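## Task

Carry out change order CHG-39287 on cabinet AE04. Make the front of units U11-U22 agree with the rack elevation drawing on page 2; page 1 is the order itself. The service cart is missing one plain 2U panel, so reuse one that you remove. When finished: every panel shown on the drawing is latched at both ends, with any temperature strip turned so its numbers read upright. Units the drawing reserves for new equipment stay open. Every other panel rests flat or almost flat on the cart's top surface, inside its rim. No panel may lie flat or stand on its long edge on the cart's lower shelf. Release everything and move the robot away; it must not fall over or be left tilted. Anything held in place only by the robot does not count as done.

## Robot and tools

ROBOT. A Rainbow Robotics RB-Y1 in a physics simulation: a base on two drive wheels plus two rear casters (0.66 m long, 0.58 m wide, front edge 0.10 m ahead of the wheel axle), a folding leg and torso, a head with head_camera, and two 7-joint arms, each with a parallel gripper and a wrist camera (left_wrist_camera, right_wrist_camera). The base drives forward/back and turns in place; it cannot move sideways. Each arm carries about 3 kg at most.

FRAMES. Base frame: origin on the floor between the drive wheels, x forward, y left, z up. The state reports chest, left_hand and right_hand in this frame; a hand point is midway between its finger pads, fingers along its -z axis, closing along its x axis. Printed hand positions can be off, more so at long reach. base_odometry is the base frame at scene start, counted from wheel turns only (slip shows as travel); heading is positive to the left, -3.142 to 3.142.

TOOLS.
execute_actions(actions, cameras): actions is a list holding one action or none (empty just reports state and images). An action may contain:
- base: exactly one of {"translate_m": d}, a relative drive in metres, forward positive, -3 to 3; or {"rotate_rad": d}, a relative turn in radians, left (counter-clockwise seen from above) positive, -3.2 to 3.2. Drives needing more than 8.667 s are refused.
- joints: a single flat object mapping joint names to absolute targets (not offsets). Both arms, torso and head share this one object. Names and ranges: torso_squat_rad 0 to 1.2 (larger lowers the level chest); torso_shift_rad -0.3 to 0.6 (positive moves hips forward); torso_pitch_rad -0.2 to 1.4 (positive bows forward); torso_yaw_rad -1.5 to 1.5 (positive left). Per arm, with prefix left_ or right_: shoulder_pitch_rad -2.356 to 2.356 (negative swings forward and up); shoulder_roll_rad left 0 to 3.141, right -3.141 to 0 (outward lift is positive for left, negative for right); shoulder_yaw_rad -2.094 to 2.094 (positive turns a bent forearm left, both arms); elbow_rad -2.617 to 0.01 (negative bends); forearm_roll_rad -3.141 to 3.141; wrist_pitch_rad -1.57 to 1.919 (negative tips hand forward); hand_roll_rad -2.705 to 2.705 (rolls positive counter-clockwise from above on a hanging arm, both arms); gripper_m 0 to 0.1 m of opening between the pads. head_pan_rad -0.523 to 0.523 (positive left, relative to chest); head_tilt_rad -0.35 to 1.57 (positive down). Joint tolerance for done is ±0.02 (grippers ±0.004).
- speeds: caps for this action only: translate_m 0.05 to 0.4 m/s, rotate_rad 0.1 to 1.509 rad/s.
- min_time_s: 0.1 to 8, the shortest duration for each arm and head motion.
Parts of one action start together and may end separately. A joint omitted from an action can keep chasing its previous target. Unknown keys or out-of-range values get the call refused with no motion. cameras: a list of head_camera, left_wrist_camera, right_wrist_camera or all; omitted/null means all, [] means none.
Torso combinations must also hold: squat+shift <= 1.52; squat-shift+pitch <= 1.57; shift+0.5 pitch-0.4 squat <= 0.7; shift+0.3 pitch-0.5 squat <= 0.39; otherwise the commanded torso joints stop short with off_target.
wait(seconds): 0 to 10 s with no new command; returns state and images.
zoom_image(camera, region): enlarges [x0, y0, x1, y1] pixels (at most 504x504) of the latest full image of that camera. head_camera is 896x504, wrist cameras 644x364.
show_instructions(): shows the scene's reference pages (change order, elevation drawing).
read_manual(section): licence texts only.
finished_scene(scene): ends scene 1 or 2 irreversibly and reports success.

RESULT LINES. base_status and joint_status per motion: done (for the base, wheels turned as commanded even if slipping); off_target (resting away from target, may still push); limit_stop_at_<name> (a built-in limit stopped it); limit_stop_at_own_body (self-collision guard stopped it before contact); contact_stop (arm or torso hit something pushing back hard, or load too heavy); stopped_with_arm (torso halted because an arm hit); time_out. After contact_stop, time_out or stopped_with_arm the whole group (torso group, or one arm's seven joints) drops its targets and holds. "joint command not followed" with a cause line means an arm's targets were withheld to avoid self or arm-arm collision; the named joints then say not_followed and may be retried later. on_its_own lists uncommanded joints; "held at" is a target, not the position. MOTOR HOT warns from 65 °C; at 80 °C an OVER-TEMPERATURE FAULT brakes the arm and keys show limit_stop_at_motor_heat; resend targets afterwards. A torque fault halts everything for 10 s. If any call reports a stop, later motion calls in the same reply are skipped.

GOOD PRACTICE AND HAZARDS. To grasp, command an opening at least 0.005 m below the object's width; off_target is then normal. After a stop, back off first in a separate action: arms, then torso. If both hands hold one object and the torso contact-stops as it starts, resend all arm joints at their reported positions, then the torso command. The base does not stop on collisions and may keep pushing; a bent leg can reach beyond the base front and can shove the robot backward unseen by odometry. Avoid heavy loads far forward (tipping), arms striking or pressing each other (can end the run), hard pushes, slams, slips and drops. Never knock anything out of the work area or onto the floor: that ends the scene. The simulation keeps running between replies while the robot holds its last command, and held loads keep heating motors.

Each tool is called after "Emit:" by a JSON object that holds its "op" and its "data".

Reference images:

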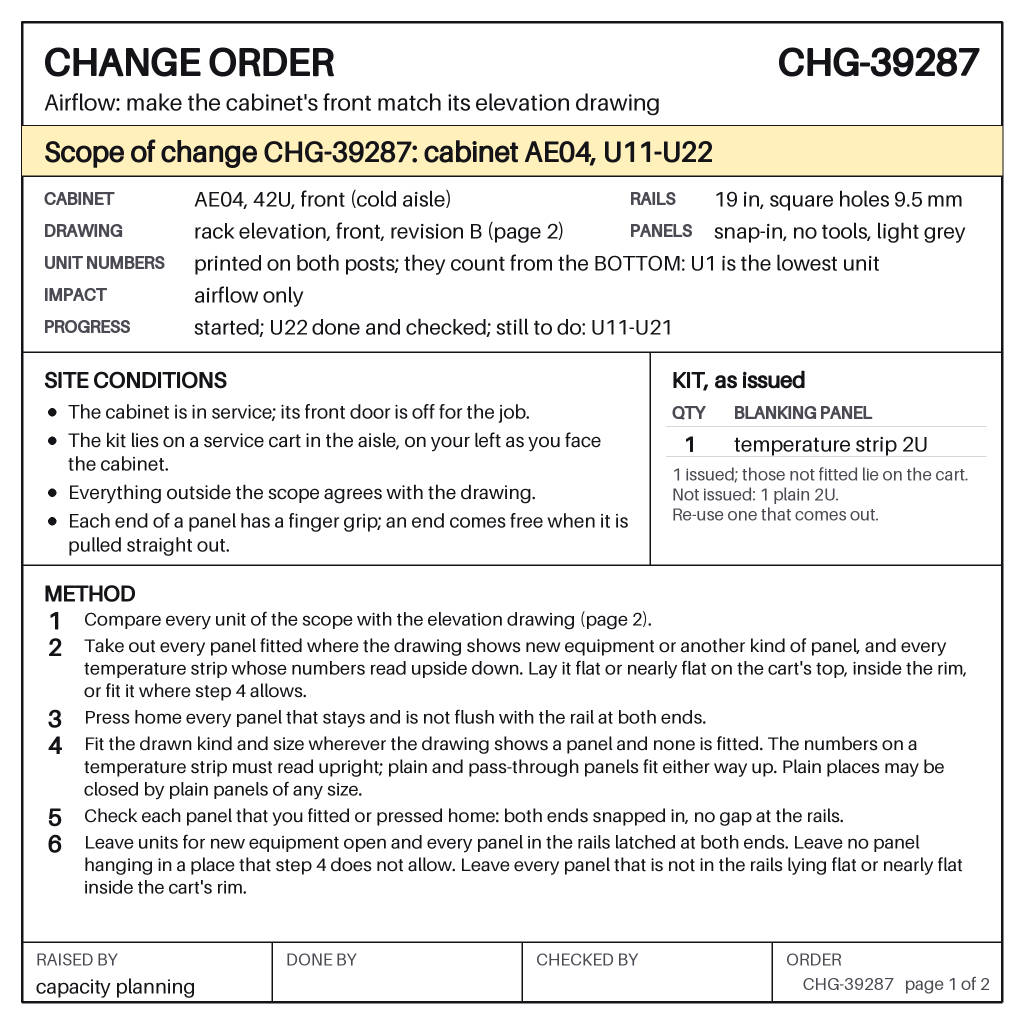

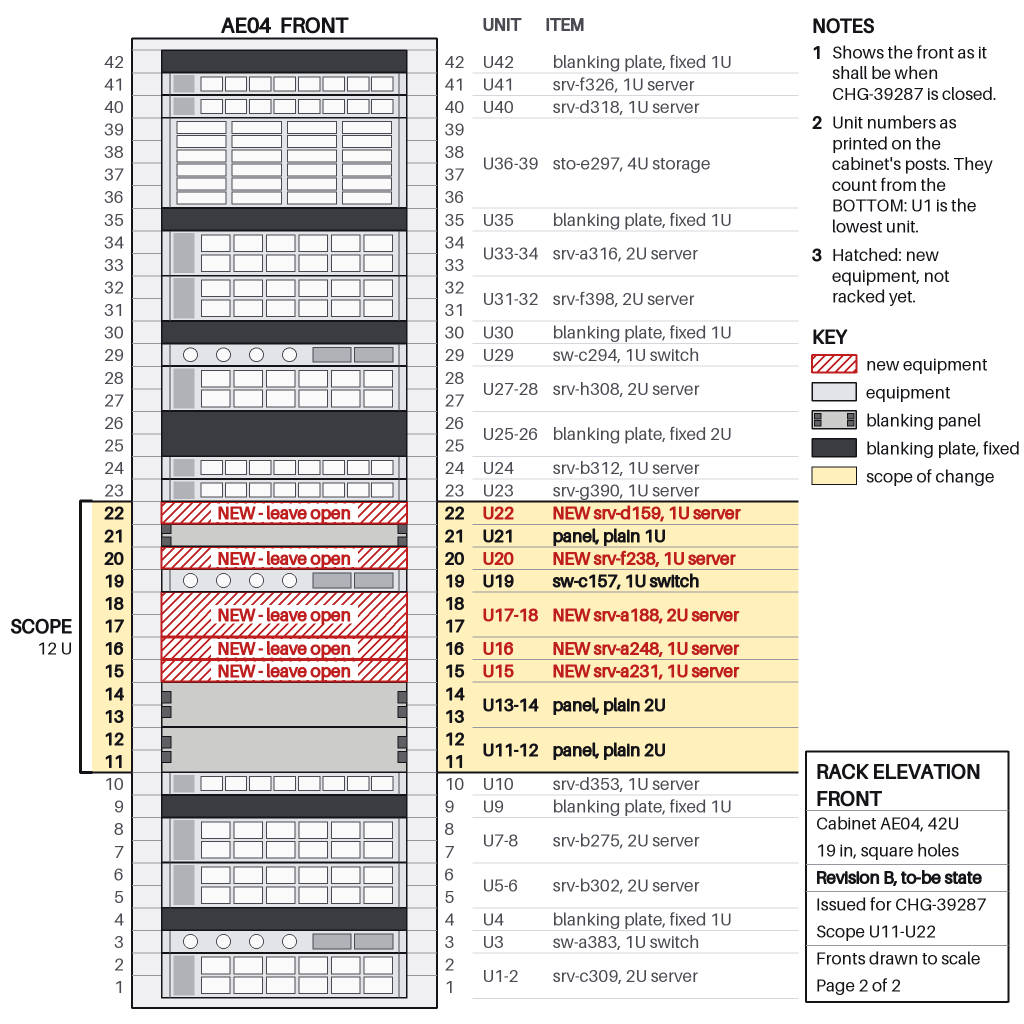

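## Session

I'll start by looking at the current state.

Emit:
{"op": "execute_actions", "data": {"actions": []}}

Scene clock: 0.00 s.
base_odometry: x=+0.000 y=+0.000 heading=+0.000 (m, m, rad; odometry frame)
base_status: not commanded
joint_positions: torso_squat_rad=+0.350 torso_shift_rad=+0.000 torso_pitch_rad=+0.000 torso_yaw_rad=+0.000 left_shoulder_pitch_rad=-0.025 left_shoulder_roll_rad=+0.030 left_shoulder_yaw_rad=+0.006 left_elbow_rad=-0.213 left_forearm_roll_rad=+0.024 left_wrist_pitch_rad=+0.039 left_hand_roll_rad=-0.010 left_gripper_m=+0.101 right_shoulder_pitch_rad=+0.030 right_shoulder_roll_rad=-0.015 right_shoulder_yaw_rad=+0.005 right_elbow_rad=-0.247 right_forearm_roll_rad=+0.027 right_wrist_pitch_rad=-0.026 right_hand_roll_rad=-0.039 right_gripper_m=+0.099 head_pan_rad=-0.001 head_tilt_rad=+0.400
joint_status: not commanded
chest: x=-0.2279 y=+0.0010 z=+1.2476 quat_wxyz=(+1.000, -0.001, +0.000, +0.000) (m; base frame)
left_hand: x=-0.1147 y=+0.2426 z=+0.5703 quat_wxyz=(+0.995, +0.013, -0.099, +0.005) (m; base frame)
right_hand: x=-0.1228 y=-0.2316 z=+0.5710 quat_wxyz=(+0.992, -0.007, -0.123, -0.007) (m; base frame)
pictures: head_camera, left_wrist_camera, right_wrist_camera
Images, in order (width x height): head_camera 896x504, left_wrist_camera 644x364, right_wrist_camera 644x364.

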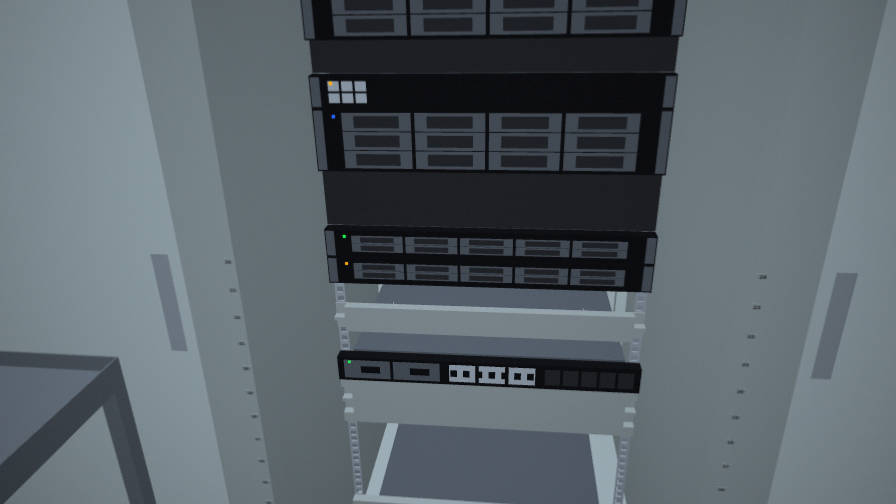

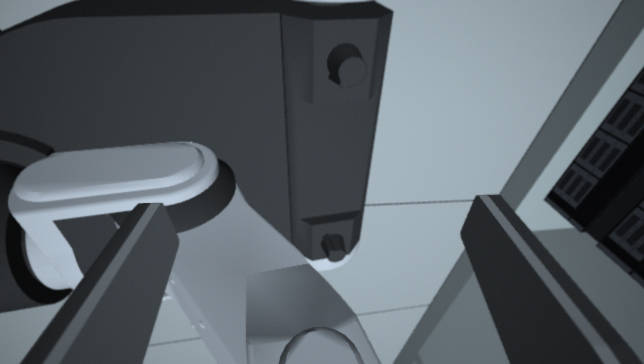

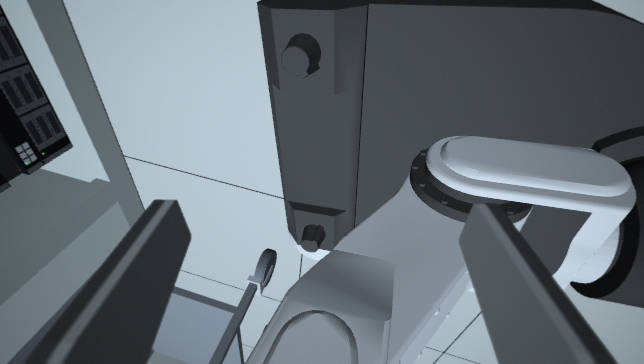

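Emit:
{"op": "execute_actions", "data": {"actions": [{"joints": {"head_tilt_rad": 0.8}}], "cameras": ["head_camera"]}}

Emit:
{"op": "zoom_image", "data": {"camera": "head_camera", "region": [200, 0, 704, 504]}}

Scene clock: 12.80 s.
base_odometry: x=+0.000 y=+0.000 heading=+0.000 (m, m, rad; odometry frame)
base_status: not commanded
joint_positions: torso_squat_rad=+0.350 torso_shift_rad=+0.000 torso_pitch_rad=+0.000 torso_yaw_rad=+0.000 left_shoulder_pitch_rad=-0.025 left_shoulder_roll_rad=+0.030 left_shoulder_yaw_rad=+0.006 left_elbow_rad=-0.213 left_forearm_roll_rad=+0.024 left_wrist_pitch_rad=+0.039 left_hand_roll_rad=-0.010 left_gripper_m=+0.101 right_shoulder_pitch_rad=+0.030 right_shoulder_roll_rad=-0.015 right_shoulder_yaw_rad=+0.005 right_elbow_rad=-0.247 right_forearm_roll_rad=+0.027 right_wrist_pitch_rad=-0.026 right_hand_roll_rad=-0.039 right_gripper_m=+0.099 head_pan_rad=-0.001 head_tilt_rad=+0.800
joint_status: all done
chest: x=-0.2279 y=+0.0010 z=+1.2476 quat_wxyz=(+1.000, -0.001, +0.000, +0.000) (m; base frame)
left_hand: x=-0.1147 y=+0.2426 z=+0.5703 quat_wxyz=(+0.995, +0.013, -0.099, +0.005) (m; base frame)
right_hand: x=-0.1228 y=-0.2316 z=+0.5710 quat_wxyz=(+0.992, -0.007, -0.123, -0.007) (m; base frame)
pictures: head_camera
Images, in order (width x height): head_camera 896x504.

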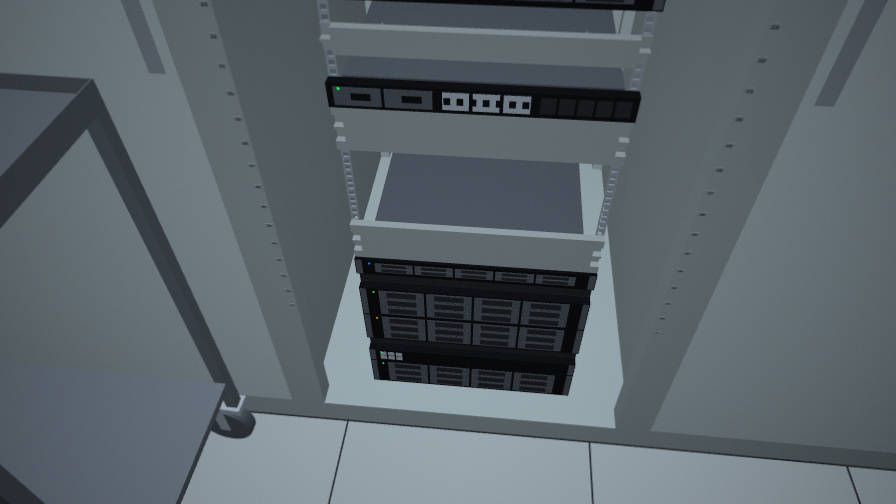

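Region (200, 0, 704, 504) of head_camera's 896x504 image, scaled by 1.000.

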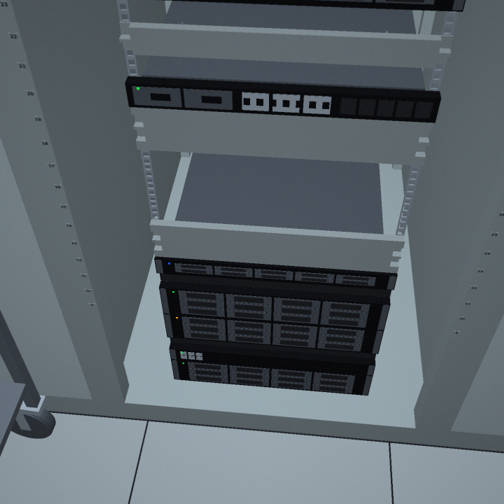

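Emit:
{"op": "zoom_image", "data": {"camera": "head_camera", "region": [310, 0, 670, 200]}}

Emit:
{"op": "zoom_image", "data": {"camera": "head_camera", "region": [320, 130, 660, 320]}}

Region (310, 0, 670, 200) of head_camera's 896x504 image, scaled by 1.400, with more detail than that image has.

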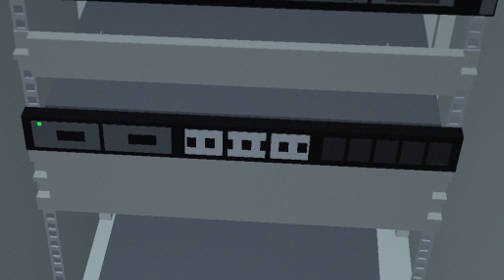

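Region (320, 130, 660, 320) of head_camera's 896x504 image, scaled by 1.482, with more detail than that image has; it fills the top 282 rows of this view, and the rest is white.

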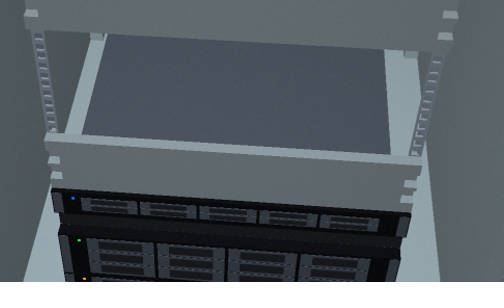

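Emit:
{"op": "execute_actions", "data": {"actions": [{"joints": {"head_tilt_rad": 0.6, "head_pan_rad": 0.52, "torso_yaw_rad": 0.6}}], "cameras": ["head_camera"]}}

Scene clock: 20.30 s.
base_odometry: x=+0.000 y=+0.000 heading=+0.000 (m, m, rad; odometry frame)
base_status: not commanded
joint_positions: torso_squat_rad=+0.350 torso_shift_rad=+0.000 torso_pitch_rad=+0.000 torso_yaw_rad=+0.600 left_shoulder_pitch_rad=-0.025 left_shoulder_roll_rad=+0.030 left_shoulder_yaw_rad=+0.006 left_elbow_rad=-0.213 left_forearm_roll_rad=+0.024 left_wrist_pitch_rad=+0.039 left_hand_roll_rad=-0.010 left_gripper_m=+0.101 right_shoulder_pitch_rad=+0.030 right_shoulder_roll_rad=-0.015 right_shoulder_yaw_rad=+0.005 right_elbow_rad=-0.247 right_forearm_roll_rad=+0.027 right_wrist_pitch_rad=-0.026 right_hand_roll_rad=-0.039 right_gripper_m=+0.099 head_pan_rad=+0.520 head_tilt_rad=+0.600
joint_status: all done
chest: x=-0.2279 y=+0.0010 z=+1.2476 quat_wxyz=(+0.955, -0.001, +0.000, +0.296) (m; base frame)
left_hand: x=-0.2713 y=+0.2641 z=+0.5703 quat_wxyz=(+0.949, +0.042, -0.091, +0.298) (m; base frame)
right_hand: x=-0.0103 y=-0.1320 z=+0.5709 quat_wxyz=(+0.950, +0.029, -0.119, +0.286) (m; base frame)
pictures: head_camera
Images, in order (width x height): head_camera 896x504.

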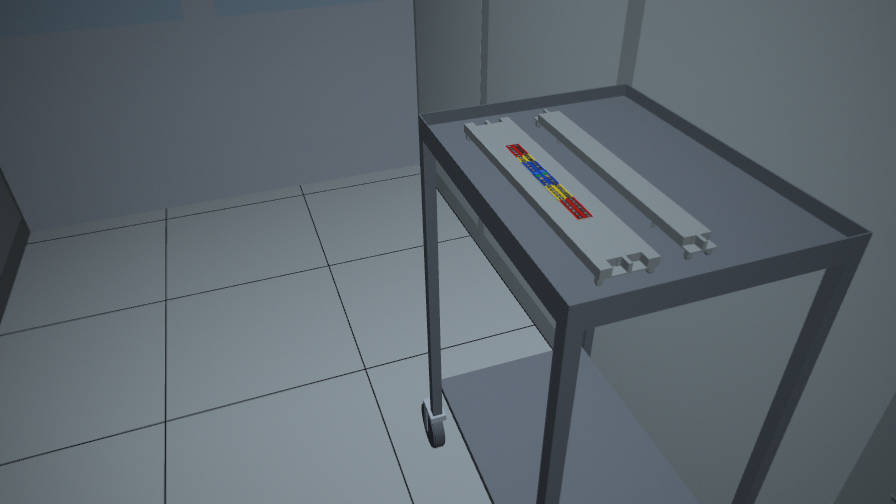

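Emit:
{"op": "zoom_image", "data": {"camera": "head_camera", "region": [440, 90, 740, 300]}}

Emit:
{"op": "zoom_image", "data": {"camera": "head_camera", "region": [580, 210, 740, 300]}}

Region (440, 90, 740, 300) of head_camera's 896x504 image, scaled by 1.680, with more detail than that image has; it fills the top 353 rows of this view, and the rest is white.

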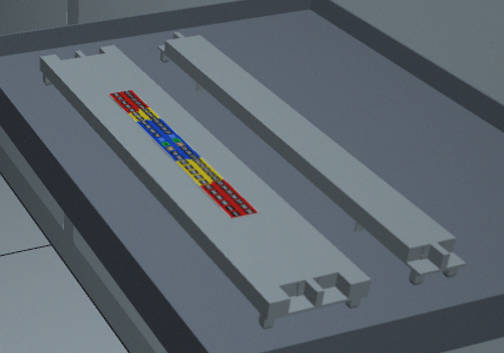

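Region (580, 210, 740, 300) of head_camera's 896x504 image, scaled by 3.150, with more detail than that image has; it fills the top 284 rows of this view, and the rest is white.

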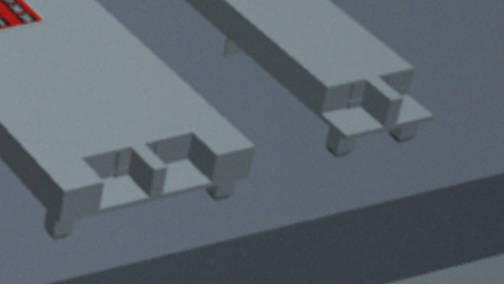

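Emit:
{"op": "execute_actions", "data": {"actions": [{"base": {"rotate_rad": -0.1}, "joints": {"torso_yaw_rad": 0.0, "torso_squat_rad": 1.0, "head_pan_rad": 0.0, "head_tilt_rad": 0.4}}], "cameras": ["head_camera"]}}

Scene clock: 141.60 s.
base_odometry: x=+0.000 y=+0.000 heading=-0.099 (m, m, rad; odometry frame)
base_status: done
joint_positions: torso_squat_rad=+1.000 torso_shift_rad=+0.000 torso_pitch_rad=-0.001 torso_yaw_rad=+0.000 left_shoulder_pitch_rad=-0.025 left_shoulder_roll_rad=+0.030 left_shoulder_yaw_rad=+0.006 left_elbow_rad=-0.213 left_forearm_roll_rad=+0.024 left_wrist_pitch_rad=+0.039 left_hand_roll_rad=-0.010 left_gripper_m=+0.101 right_shoulder_pitch_rad=+0.030 right_shoulder_roll_rad=-0.015 right_shoulder_yaw_rad=+0.005 right_elbow_rad=-0.247 right_forearm_roll_rad=+0.027 right_wrist_pitch_rad=-0.026 right_hand_roll_rad=-0.039 right_gripper_m=+0.099 head_pan_rad=+0.000 head_tilt_rad=+0.400
joint_status: all done
chest: x=-0.2281 y=+0.0008 z=+0.9681 quat_wxyz=(+1.000, -0.001, +0.000, +0.000) (m; base frame)
left_hand: x=-0.1146 y=+0.2423 z=+0.2909 quat_wxyz=(+0.995, +0.013, -0.100, +0.005) (m; base frame)
right_hand: x=-0.1229 y=-0.2319 z=+0.2916 quat_wxyz=(+0.992, -0.007, -0.123, -0.007) (m; base frame)
pictures: head_camera
Images, in order (width x height): head_camera 896x504.

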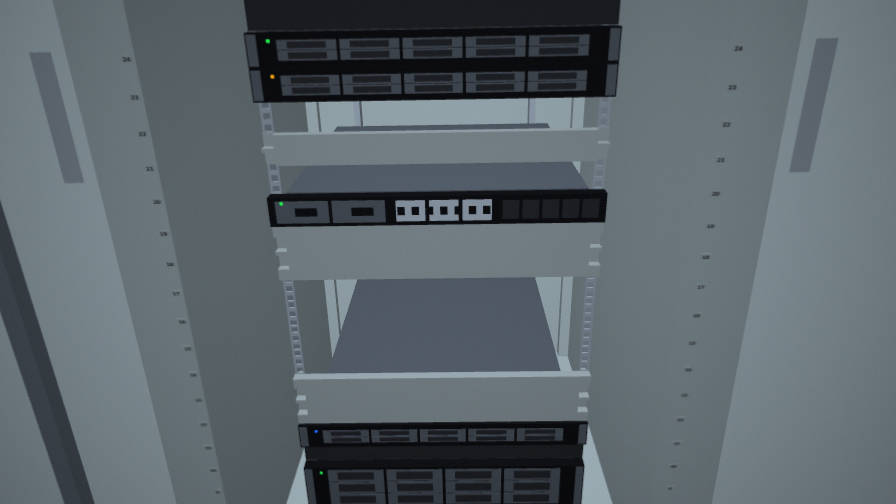

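Emit:
{"op": "zoom_image", "data": {"camera": "head_camera", "region": [230, 80, 650, 300]}}

Emit:
{"op": "zoom_image", "data": {"camera": "head_camera", "region": [260, 260, 620, 460]}}

Region (230, 80, 650, 300) of head_camera's 896x504 image, scaled by 1.200, with more detail than that image has; it fills the top 264 rows of this view, and the rest is white.

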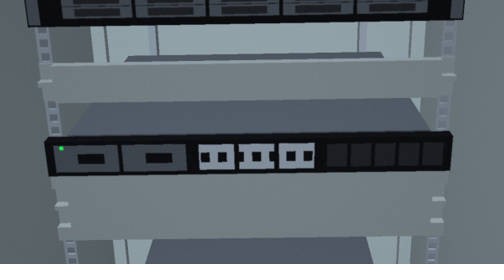

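Region (260, 260, 620, 460) of head_camera's 896x504 image, scaled by 1.400, with more detail than that image has.

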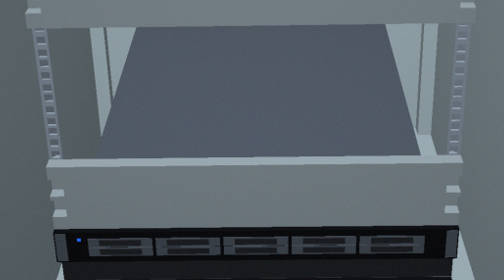

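Emit:
{"op": "zoom_image", "data": {"camera": "head_camera", "region": [245, 90, 325, 290]}}

Emit:
{"op": "zoom_image", "data": {"camera": "head_camera", "region": [555, 90, 635, 290]}}

Region (245, 90, 325, 290) of head_camera's 896x504 image, scaled by 2.520, with more detail than that image has; it fills the left 202 columns of this view, and the rest is white.

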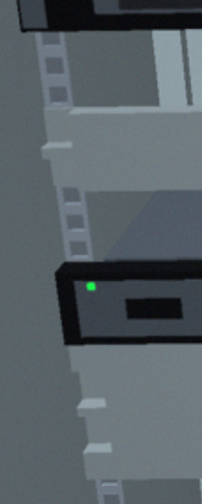

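Region (555, 90, 635, 290) of head_camera's 896x504 image, scaled by 2.520, with more detail than that image has; it fills the left 202 columns of this view, and the rest is white.

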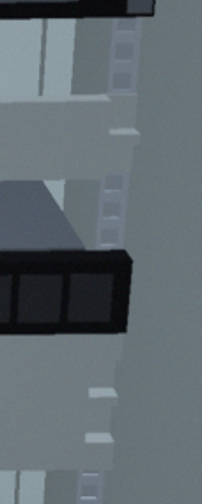

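Emit:
{"op": "execute_actions", "data": {"actions": [{"base": {"translate_m": 0.28}, "joints": {"torso_squat_rad": 0.736, "head_tilt_rad": 0.75, "left_shoulder_pitch_rad": -0.089, "left_shoulder_roll_rad": 0.052, "left_shoulder_yaw_rad": 0.026, "left_elbow_rad": -1.302, "left_forearm_roll_rad": 0.0, "left_wrist_pitch_rad": -0.185, "left_hand_roll_rad": 0.051, "left_gripper_m": 0.018, "right_shoulder_pitch_rad": -0.089, "right_shoulder_roll_rad": -0.052, "right_shoulder_yaw_rad": -0.026, "right_elbow_rad": -1.302, "right_forearm_roll_rad": 0.0, "right_wrist_pitch_rad": -0.185, "right_hand_roll_rad": -0.051, "right_gripper_m": 0.018}}]}}

Scene clock: 237.40 s.
base_odometry: x=+0.279 y=-0.028 heading=-0.098 (m, m, rad; odometry frame)
base_status: done
joint_positions: torso_squat_rad=+0.736 torso_shift_rad=+0.000 torso_pitch_rad=+0.000 torso_yaw_rad=+0.000 left_shoulder_pitch_rad=-0.089 left_shoulder_roll_rad=+0.052 left_shoulder_yaw_rad=+0.026 left_elbow_rad=-1.302 left_forearm_roll_rad=+0.000 left_wrist_pitch_rad=-0.185 left_hand_roll_rad=+0.051 left_gripper_m=+0.018 right_shoulder_pitch_rad=-0.089 right_shoulder_roll_rad=-0.052 right_shoulder_yaw_rad=-0.026 right_elbow_rad=-1.302 right_forearm_roll_rad=+0.000 right_wrist_pitch_rad=-0.185 right_hand_roll_rad=-0.051 right_gripper_m=+0.018 head_pan_rad=+0.000 head_tilt_rad=+0.750
joint_status: all done
chest: x=-0.2278 y=+0.0009 z=+1.1087 quat_wxyz=(+1.000, -0.001, +0.000, +0.000) (m; base frame)
left_hand: x=+0.3032 y=+0.2382 z=+0.8396 quat_wxyz=(+0.707, -0.001, -0.708, +0.000) (m; base frame)
right_hand: x=+0.3032 y=-0.2369 z=+0.8403 quat_wxyz=(+0.707, +0.000, -0.708, +0.001) (m; base frame)
pictures: head_camera, left_wrist_camera, right_wrist_camera
Images, in order (width x height): head_camera 896x504, left_wrist_camera 644x364, right_wrist_camera 644x364.

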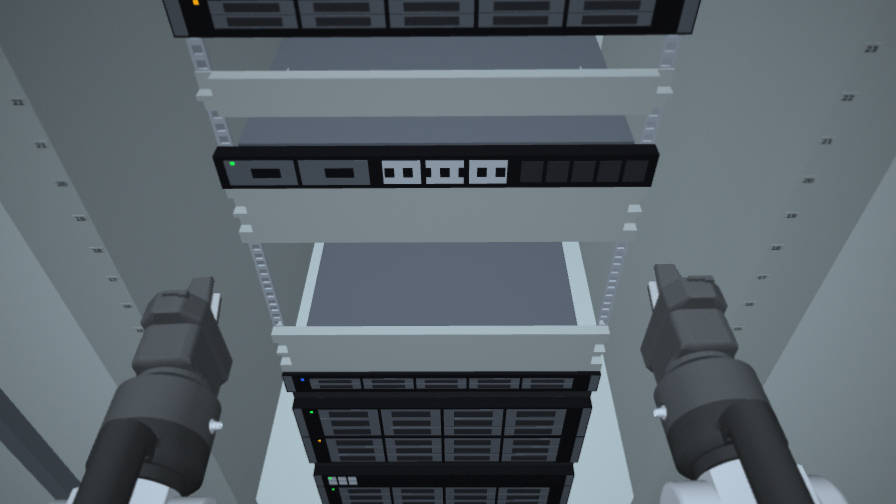

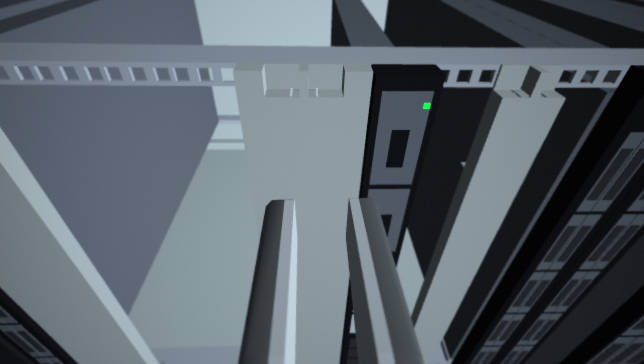

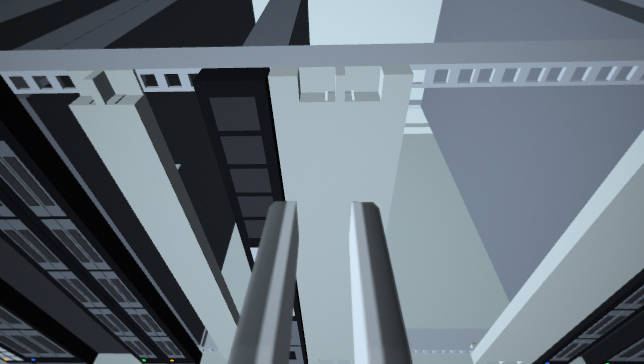

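Emit:
{"op": "zoom_image", "data": {"camera": "left_wrist_camera", "region": [200, 30, 644, 160]}}

Emit:
{"op": "zoom_image", "data": {"camera": "right_wrist_camera", "region": [0, 30, 444, 160]}}

Region (200, 30, 644, 160) of left_wrist_camera's 644x364 image, scaled by 1.135, with more detail than that image has; it fills the top 148 rows of this view, and the rest is white.

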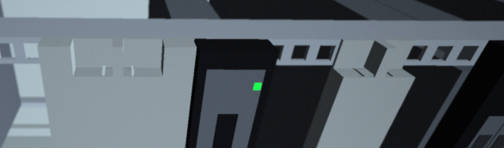

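Region (0, 30, 444, 160) of right_wrist_camera's 644x364 image, scaled by 1.135, with more detail than that image has; it fills the top 148 rows of this view, and the rest is white.

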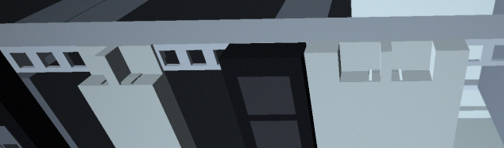

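Emit:
{"op": "zoom_image", "data": {"camera": "left_wrist_camera", "region": [440, 40, 620, 140]}}

Emit:
{"op": "zoom_image", "data": {"camera": "right_wrist_camera", "region": [20, 40, 200, 140]}}

Region (440, 40, 620, 140) of left_wrist_camera's 644x364 image, scaled by 2.800, with more detail than that image has.

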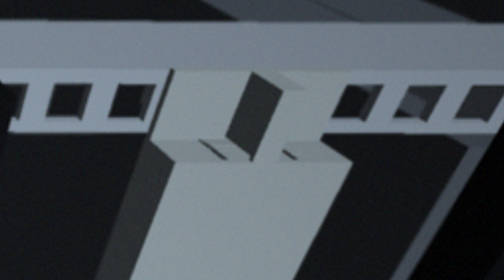

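Region (20, 40, 200, 140) of right_wrist_camera's 644x364 image, scaled by 2.800, with more detail than that image has.

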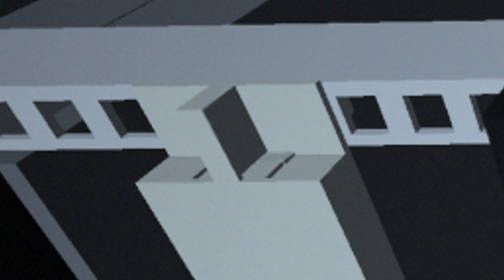

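Emit:
{"op": "execute_actions", "data": {"actions": [{"base": {"translate_m": 0.09}, "joints": {"torso_squat_rad": 0.759}}]}}

Scene clock: 264.47 s.
base_odometry: x=+0.368 y=-0.036 heading=-0.098 (m, m, rad; odometry frame)
base_status: done
joint_positions: torso_squat_rad=+0.759 torso_shift_rad=+0.000 torso_pitch_rad=+0.000 torso_yaw_rad=+0.000 left_shoulder_pitch_rad=-0.089 left_shoulder_roll_rad=+0.052 left_shoulder_yaw_rad=+0.026 left_elbow_rad=-1.302 left_forearm_roll_rad=+0.000 left_wrist_pitch_rad=-0.185 left_hand_roll_rad=+0.051 left_gripper_m=+0.018 right_shoulder_pitch_rad=-0.089 right_shoulder_roll_rad=-0.052 right_shoulder_yaw_rad=-0.026 right_elbow_rad=-1.302 right_forearm_roll_rad=+0.000 right_wrist_pitch_rad=-0.185 right_hand_roll_rad=-0.051 right_gripper_m=+0.018 head_pan_rad=+0.000 head_tilt_rad=+0.750
joint_status: all done
chest: x=-0.2279 y=+0.0009 z=+1.0978 quat_wxyz=(+1.000, -0.001, +0.000, +0.000) (m; base frame)
left_hand: x=+0.3031 y=+0.2382 z=+0.8287 quat_wxyz=(+0.707, -0.001, -0.708, +0.000) (m; base frame)
right_hand: x=+0.3031 y=-0.2370 z=+0.8293 quat_wxyz=(+0.707, +0.000, -0.708, +0.001) (m; base frame)
pictures: head_camera, left_wrist_camera, right_wrist_camera
Images, in order (width x height): head_camera 896x504, left_wrist_camera 644x364, right_wrist_camera 644x364.

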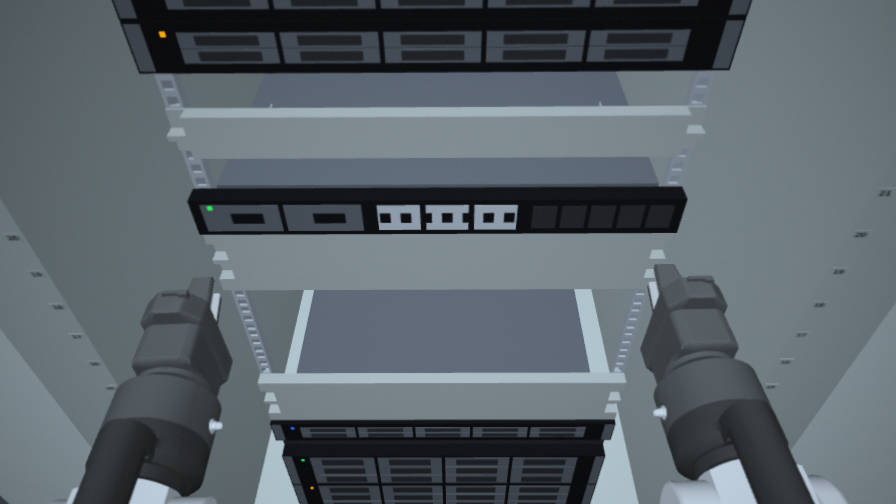

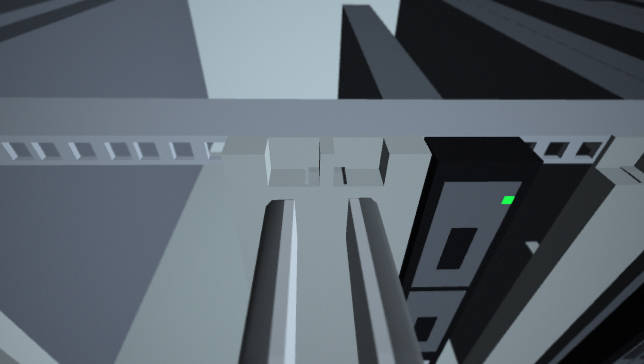

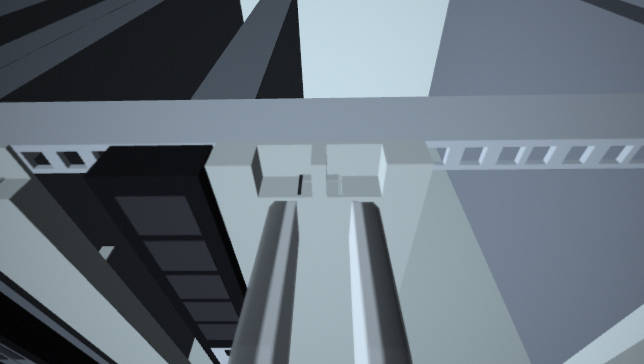

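Emit:
{"op": "zoom_image", "data": {"camera": "left_wrist_camera", "region": [200, 110, 460, 260]}}

Emit:
{"op": "zoom_image", "data": {"camera": "right_wrist_camera", "region": [190, 110, 450, 260]}}

Region (200, 110, 460, 260) of left_wrist_camera's 644x364 image, scaled by 1.938, with more detail than that image has; it fills the top 291 rows of this view, and the rest is white.

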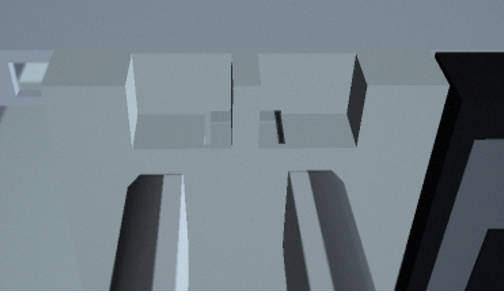

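Region (190, 110, 450, 260) of right_wrist_camera's 644x364 image, scaled by 1.938, with more detail than that image has; it fills the top 291 rows of this view, and the rest is white.

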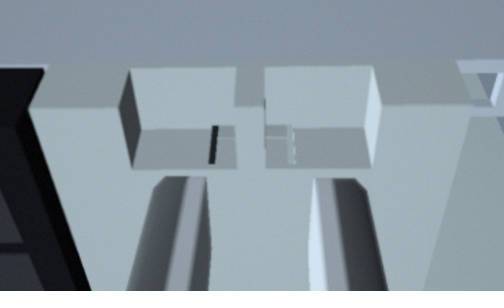

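Emit:
{"op": "zoom_image", "data": {"camera": "head_camera", "region": [120, 170, 320, 320]}}

Emit:
{"op": "zoom_image", "data": {"camera": "head_camera", "region": [570, 170, 770, 320]}}

Region (120, 170, 320, 320) of head_camera's 896x504 image, scaled by 2.520, with more detail than that image has; it fills the top 378 rows of this view, and the rest is white.

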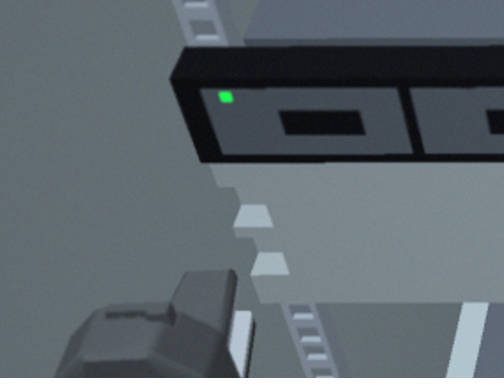

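Region (570, 170, 770, 320) of head_camera's 896x504 image, scaled by 2.520, with more detail than that image has; it fills the top 378 rows of this view, and the rest is white.

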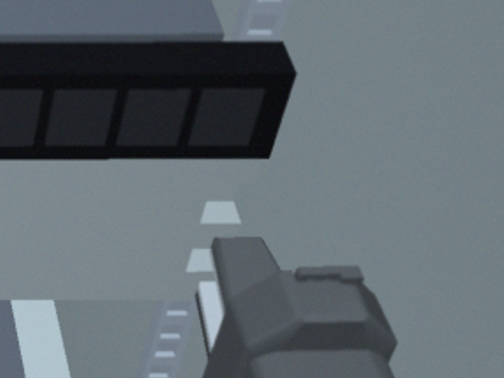

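Emit:
{"op": "execute_actions", "data": {"actions": [{"base": {"translate_m": 0.012}, "joints": {"torso_squat_rad": 0.752, "left_shoulder_pitch_rad": -0.1515, "left_shoulder_roll_rad": 0.048, "left_shoulder_yaw_rad": 0.047, "left_elbow_rad": -1.230, "left_wrist_pitch_rad": -0.198, "left_hand_roll_rad": 0.045, "right_shoulder_roll_rad": -0.065, "right_hand_roll_rad": -0.064}}]}}

Scene clock: 322.37 s.
base_odometry: x=+0.380 y=-0.038 heading=-0.098 (m, m, rad; odometry frame)
base_status: done
joint_positions: torso_squat_rad=+0.752 torso_shift_rad=+0.000 torso_pitch_rad=+0.000 torso_yaw_rad=+0.000 left_shoulder_pitch_rad=-0.151 left_shoulder_roll_rad=+0.048 left_shoulder_yaw_rad=+0.047 left_elbow_rad=-1.230 left_forearm_roll_rad=+0.000 left_wrist_pitch_rad=-0.198 left_hand_roll_rad=+0.045 left_gripper_m=+0.018 right_shoulder_pitch_rad=-0.089 right_shoulder_roll_rad=-0.065 right_shoulder_yaw_rad=-0.026 right_elbow_rad=-1.302 right_forearm_roll_rad=+0.000 right_wrist_pitch_rad=-0.185 right_hand_roll_rad=-0.064 right_gripper_m=+0.018 head_pan_rad=+0.000 head_tilt_rad=+0.750
joint_status: all done
chest: x=-0.2278 y=+0.0009 z=+1.1012 quat_wxyz=(+1.000, -0.001, +0.000, +0.000) (m; base frame)
left_hand: x=+0.3182 y=+0.2369 z=+0.8328 quat_wxyz=(+0.706, +0.000, -0.708, +0.001) (m; base frame)
right_hand: x=+0.3032 y=-0.2422 z=+0.8331 quat_wxyz=(+0.707, -0.001, -0.708, +0.000) (m; base frame)
pictures: head_camera, left_wrist_camera, right_wrist_camera
Images, in order (width x height): head_camera 896x504, left_wrist_camera 644x364, right_wrist_camera 644x364.

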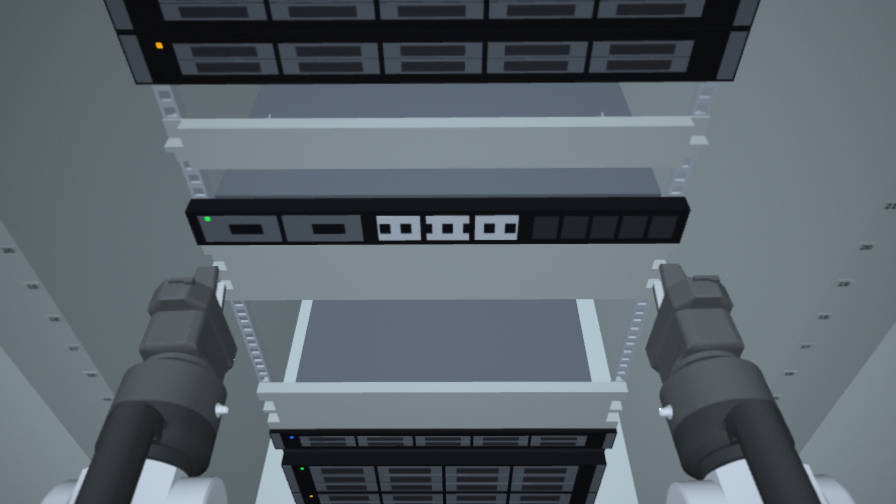

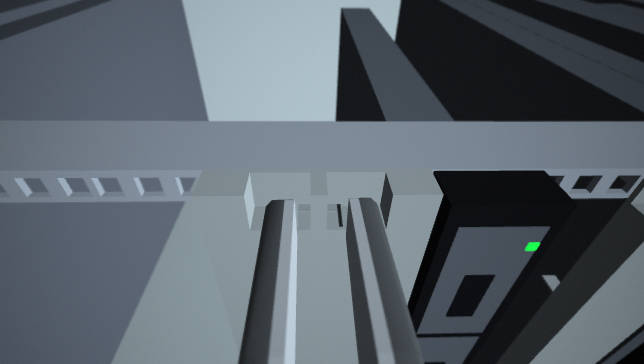

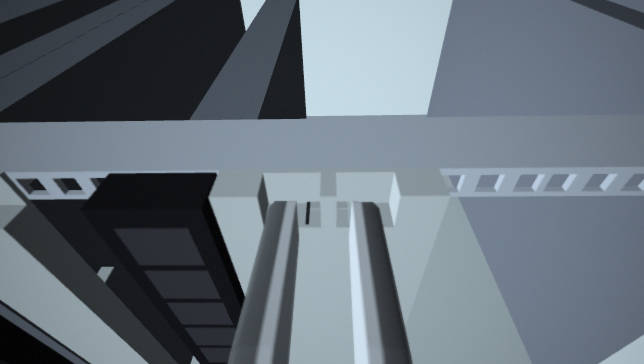

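Emit:
{"op": "zoom_image", "data": {"camera": "left_wrist_camera", "region": [180, 150, 460, 290]}}

Emit:
{"op": "zoom_image", "data": {"camera": "right_wrist_camera", "region": [190, 150, 470, 290]}}

Region (180, 150, 460, 290) of left_wrist_camera's 644x364 image, scaled by 1.800, with more detail than that image has.

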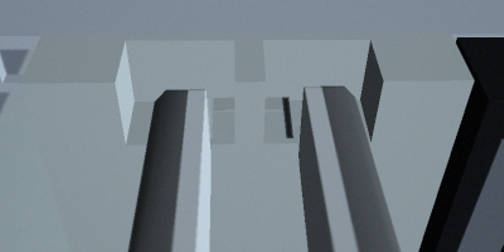

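Region (190, 150, 470, 290) of right_wrist_camera's 644x364 image, scaled by 1.800, with more detail than that image has.

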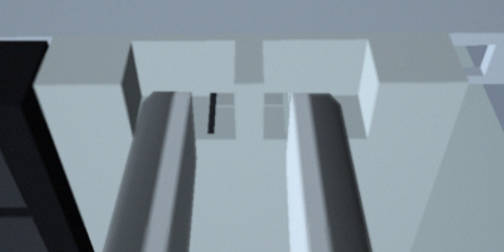

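Emit:
{"op": "execute_actions", "data": {"actions": [{"base": {"translate_m": 0.019}, "joints": {"torso_squat_rad": 0.755}, "speeds": {"translate_m": 0.05}}], "cameras": ["left_wrist_camera", "right_wrist_camera"]}}

Emit:
{"op": "zoom_image", "data": {"camera": "left_wrist_camera", "region": [180, 150, 460, 290]}}

Emit:
{"op": "zoom_image", "data": {"camera": "right_wrist_camera", "region": [190, 150, 470, 290]}}

Scene clock: 336.50 s.
base_odometry: x=+0.399 y=-0.039 heading=-0.097 (m, m, rad; odometry frame)
base_status: done
joint_positions: torso_squat_rad=+0.755 torso_shift_rad=+0.000 torso_pitch_rad=+0.000 torso_yaw_rad=+0.000 left_shoulder_pitch_rad=-0.151 left_shoulder_roll_rad=+0.048 left_shoulder_yaw_rad=+0.047 left_elbow_rad=-1.230 left_forearm_roll_rad=+0.000 left_wrist_pitch_rad=-0.198 left_hand_roll_rad=+0.045 left_gripper_m=+0.018 right_shoulder_pitch_rad=-0.089 right_shoulder_roll_rad=-0.065 right_shoulder_yaw_rad=-0.026 right_elbow_rad=-1.302 right_forearm_roll_rad=+0.000 right_wrist_pitch_rad=-0.185 right_hand_roll_rad=-0.064 right_gripper_m=+0.018 head_pan_rad=+0.000 head_tilt_rad=+0.750
joint_status: all done
chest: x=-0.2279 y=+0.0009 z=+1.0997 quat_wxyz=(+1.000, -0.001, +0.000, +0.000) (m; base frame)
left_hand: x=+0.3182 y=+0.2369 z=+0.8314 quat_wxyz=(+0.706, +0.000, -0.708, +0.001) (m; base frame)
right_hand: x=+0.3032 y=-0.2422 z=+0.8317 quat_wxyz=(+0.706, -0.001, -0.708, +0.000) (m; base frame)
pictures: left_wrist_camera, right_wrist_camera
Images, in order (width x height): left_wrist_camera 644x364, right_wrist_camera 644x364.

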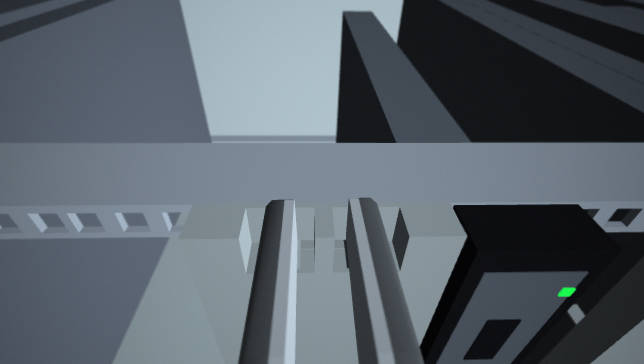

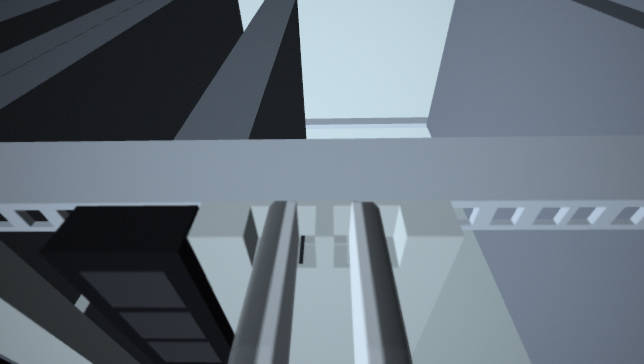

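Region (180, 150, 460, 290) of left_wrist_camera's 644x364 image, scaled by 1.800, with more detail than that image has.

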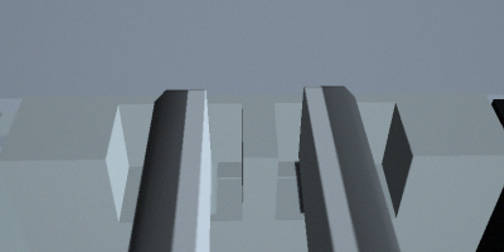

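Region (190, 150, 470, 290) of right_wrist_camera's 644x364 image, scaled by 1.800, with more detail than that image has.

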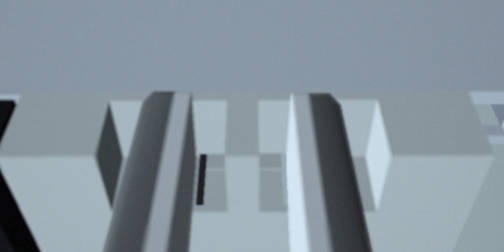

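Emit:
{"op": "execute_actions", "data": {"actions": [{"joints": {"left_gripper_m": 0.0, "right_gripper_m": 0.0}}], "cameras": ["left_wrist_camera", "right_wrist_camera"]}}

Scene clock: 342.13 s.
base_odometry: x=+0.399 y=-0.039 heading=-0.097 (m, m, rad; odometry frame)
base_status: not commanded
joint_positions: torso_squat_rad=+0.755 torso_shift_rad=+0.000 torso_pitch_rad=+0.000 torso_yaw_rad=+0.000 left_shoulder_pitch_rad=-0.151 left_shoulder_roll_rad=+0.048 left_shoulder_yaw_rad=+0.047 left_elbow_rad=-1.230 left_forearm_roll_rad=+0.000 left_wrist_pitch_rad=-0.198 left_hand_roll_rad=+0.045 left_gripper_m=+0.006 right_shoulder_pitch_rad=-0.089 right_shoulder_roll_rad=-0.065 right_shoulder_yaw_rad=-0.026 right_elbow_rad=-1.302 right_forearm_roll_rad=+0.000 right_wrist_pitch_rad=-0.185 right_hand_roll_rad=-0.064 right_gripper_m=+0.005 head_pan_rad=+0.000 head_tilt_rad=+0.750
joint_status: left_gripper_m off_target (ended at +0.006, target +0.000); right_gripper_m off_target (ended at +0.005, target +0.000)
chest: x=-0.2279 y=+0.0009 z=+1.0997 quat_wxyz=(+1.000, -0.001, +0.000, +0.000) (m; base frame)
left_hand: x=+0.3182 y=+0.2369 z=+0.8315 quat_wxyz=(+0.706, +0.000, -0.708, +0.001) (m; base frame)
right_hand: x=+0.3032 y=-0.2422 z=+0.8317 quat_wxyz=(+0.707, -0.001, -0.708, +0.000) (m; base frame)
pictures: left_wrist_camera, right_wrist_camera
Images, in order (width x height): left_wrist_camera 644x364, right_wrist_camera 644x364.

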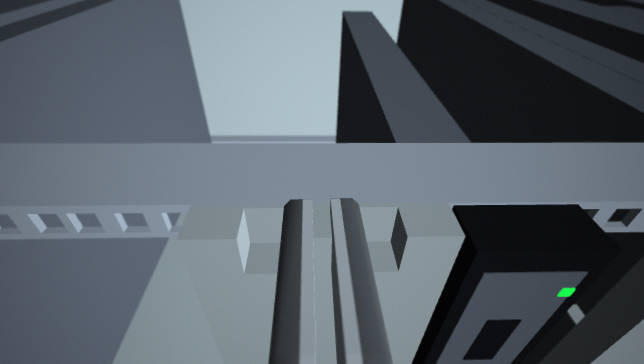

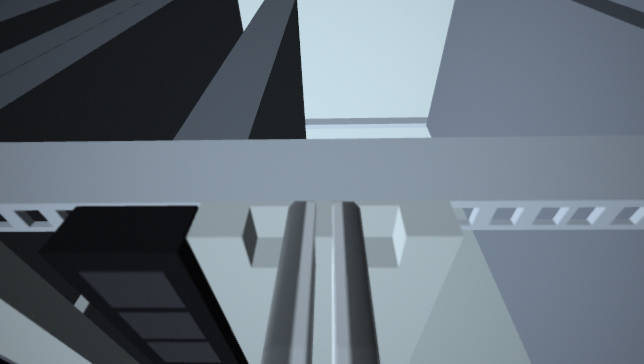

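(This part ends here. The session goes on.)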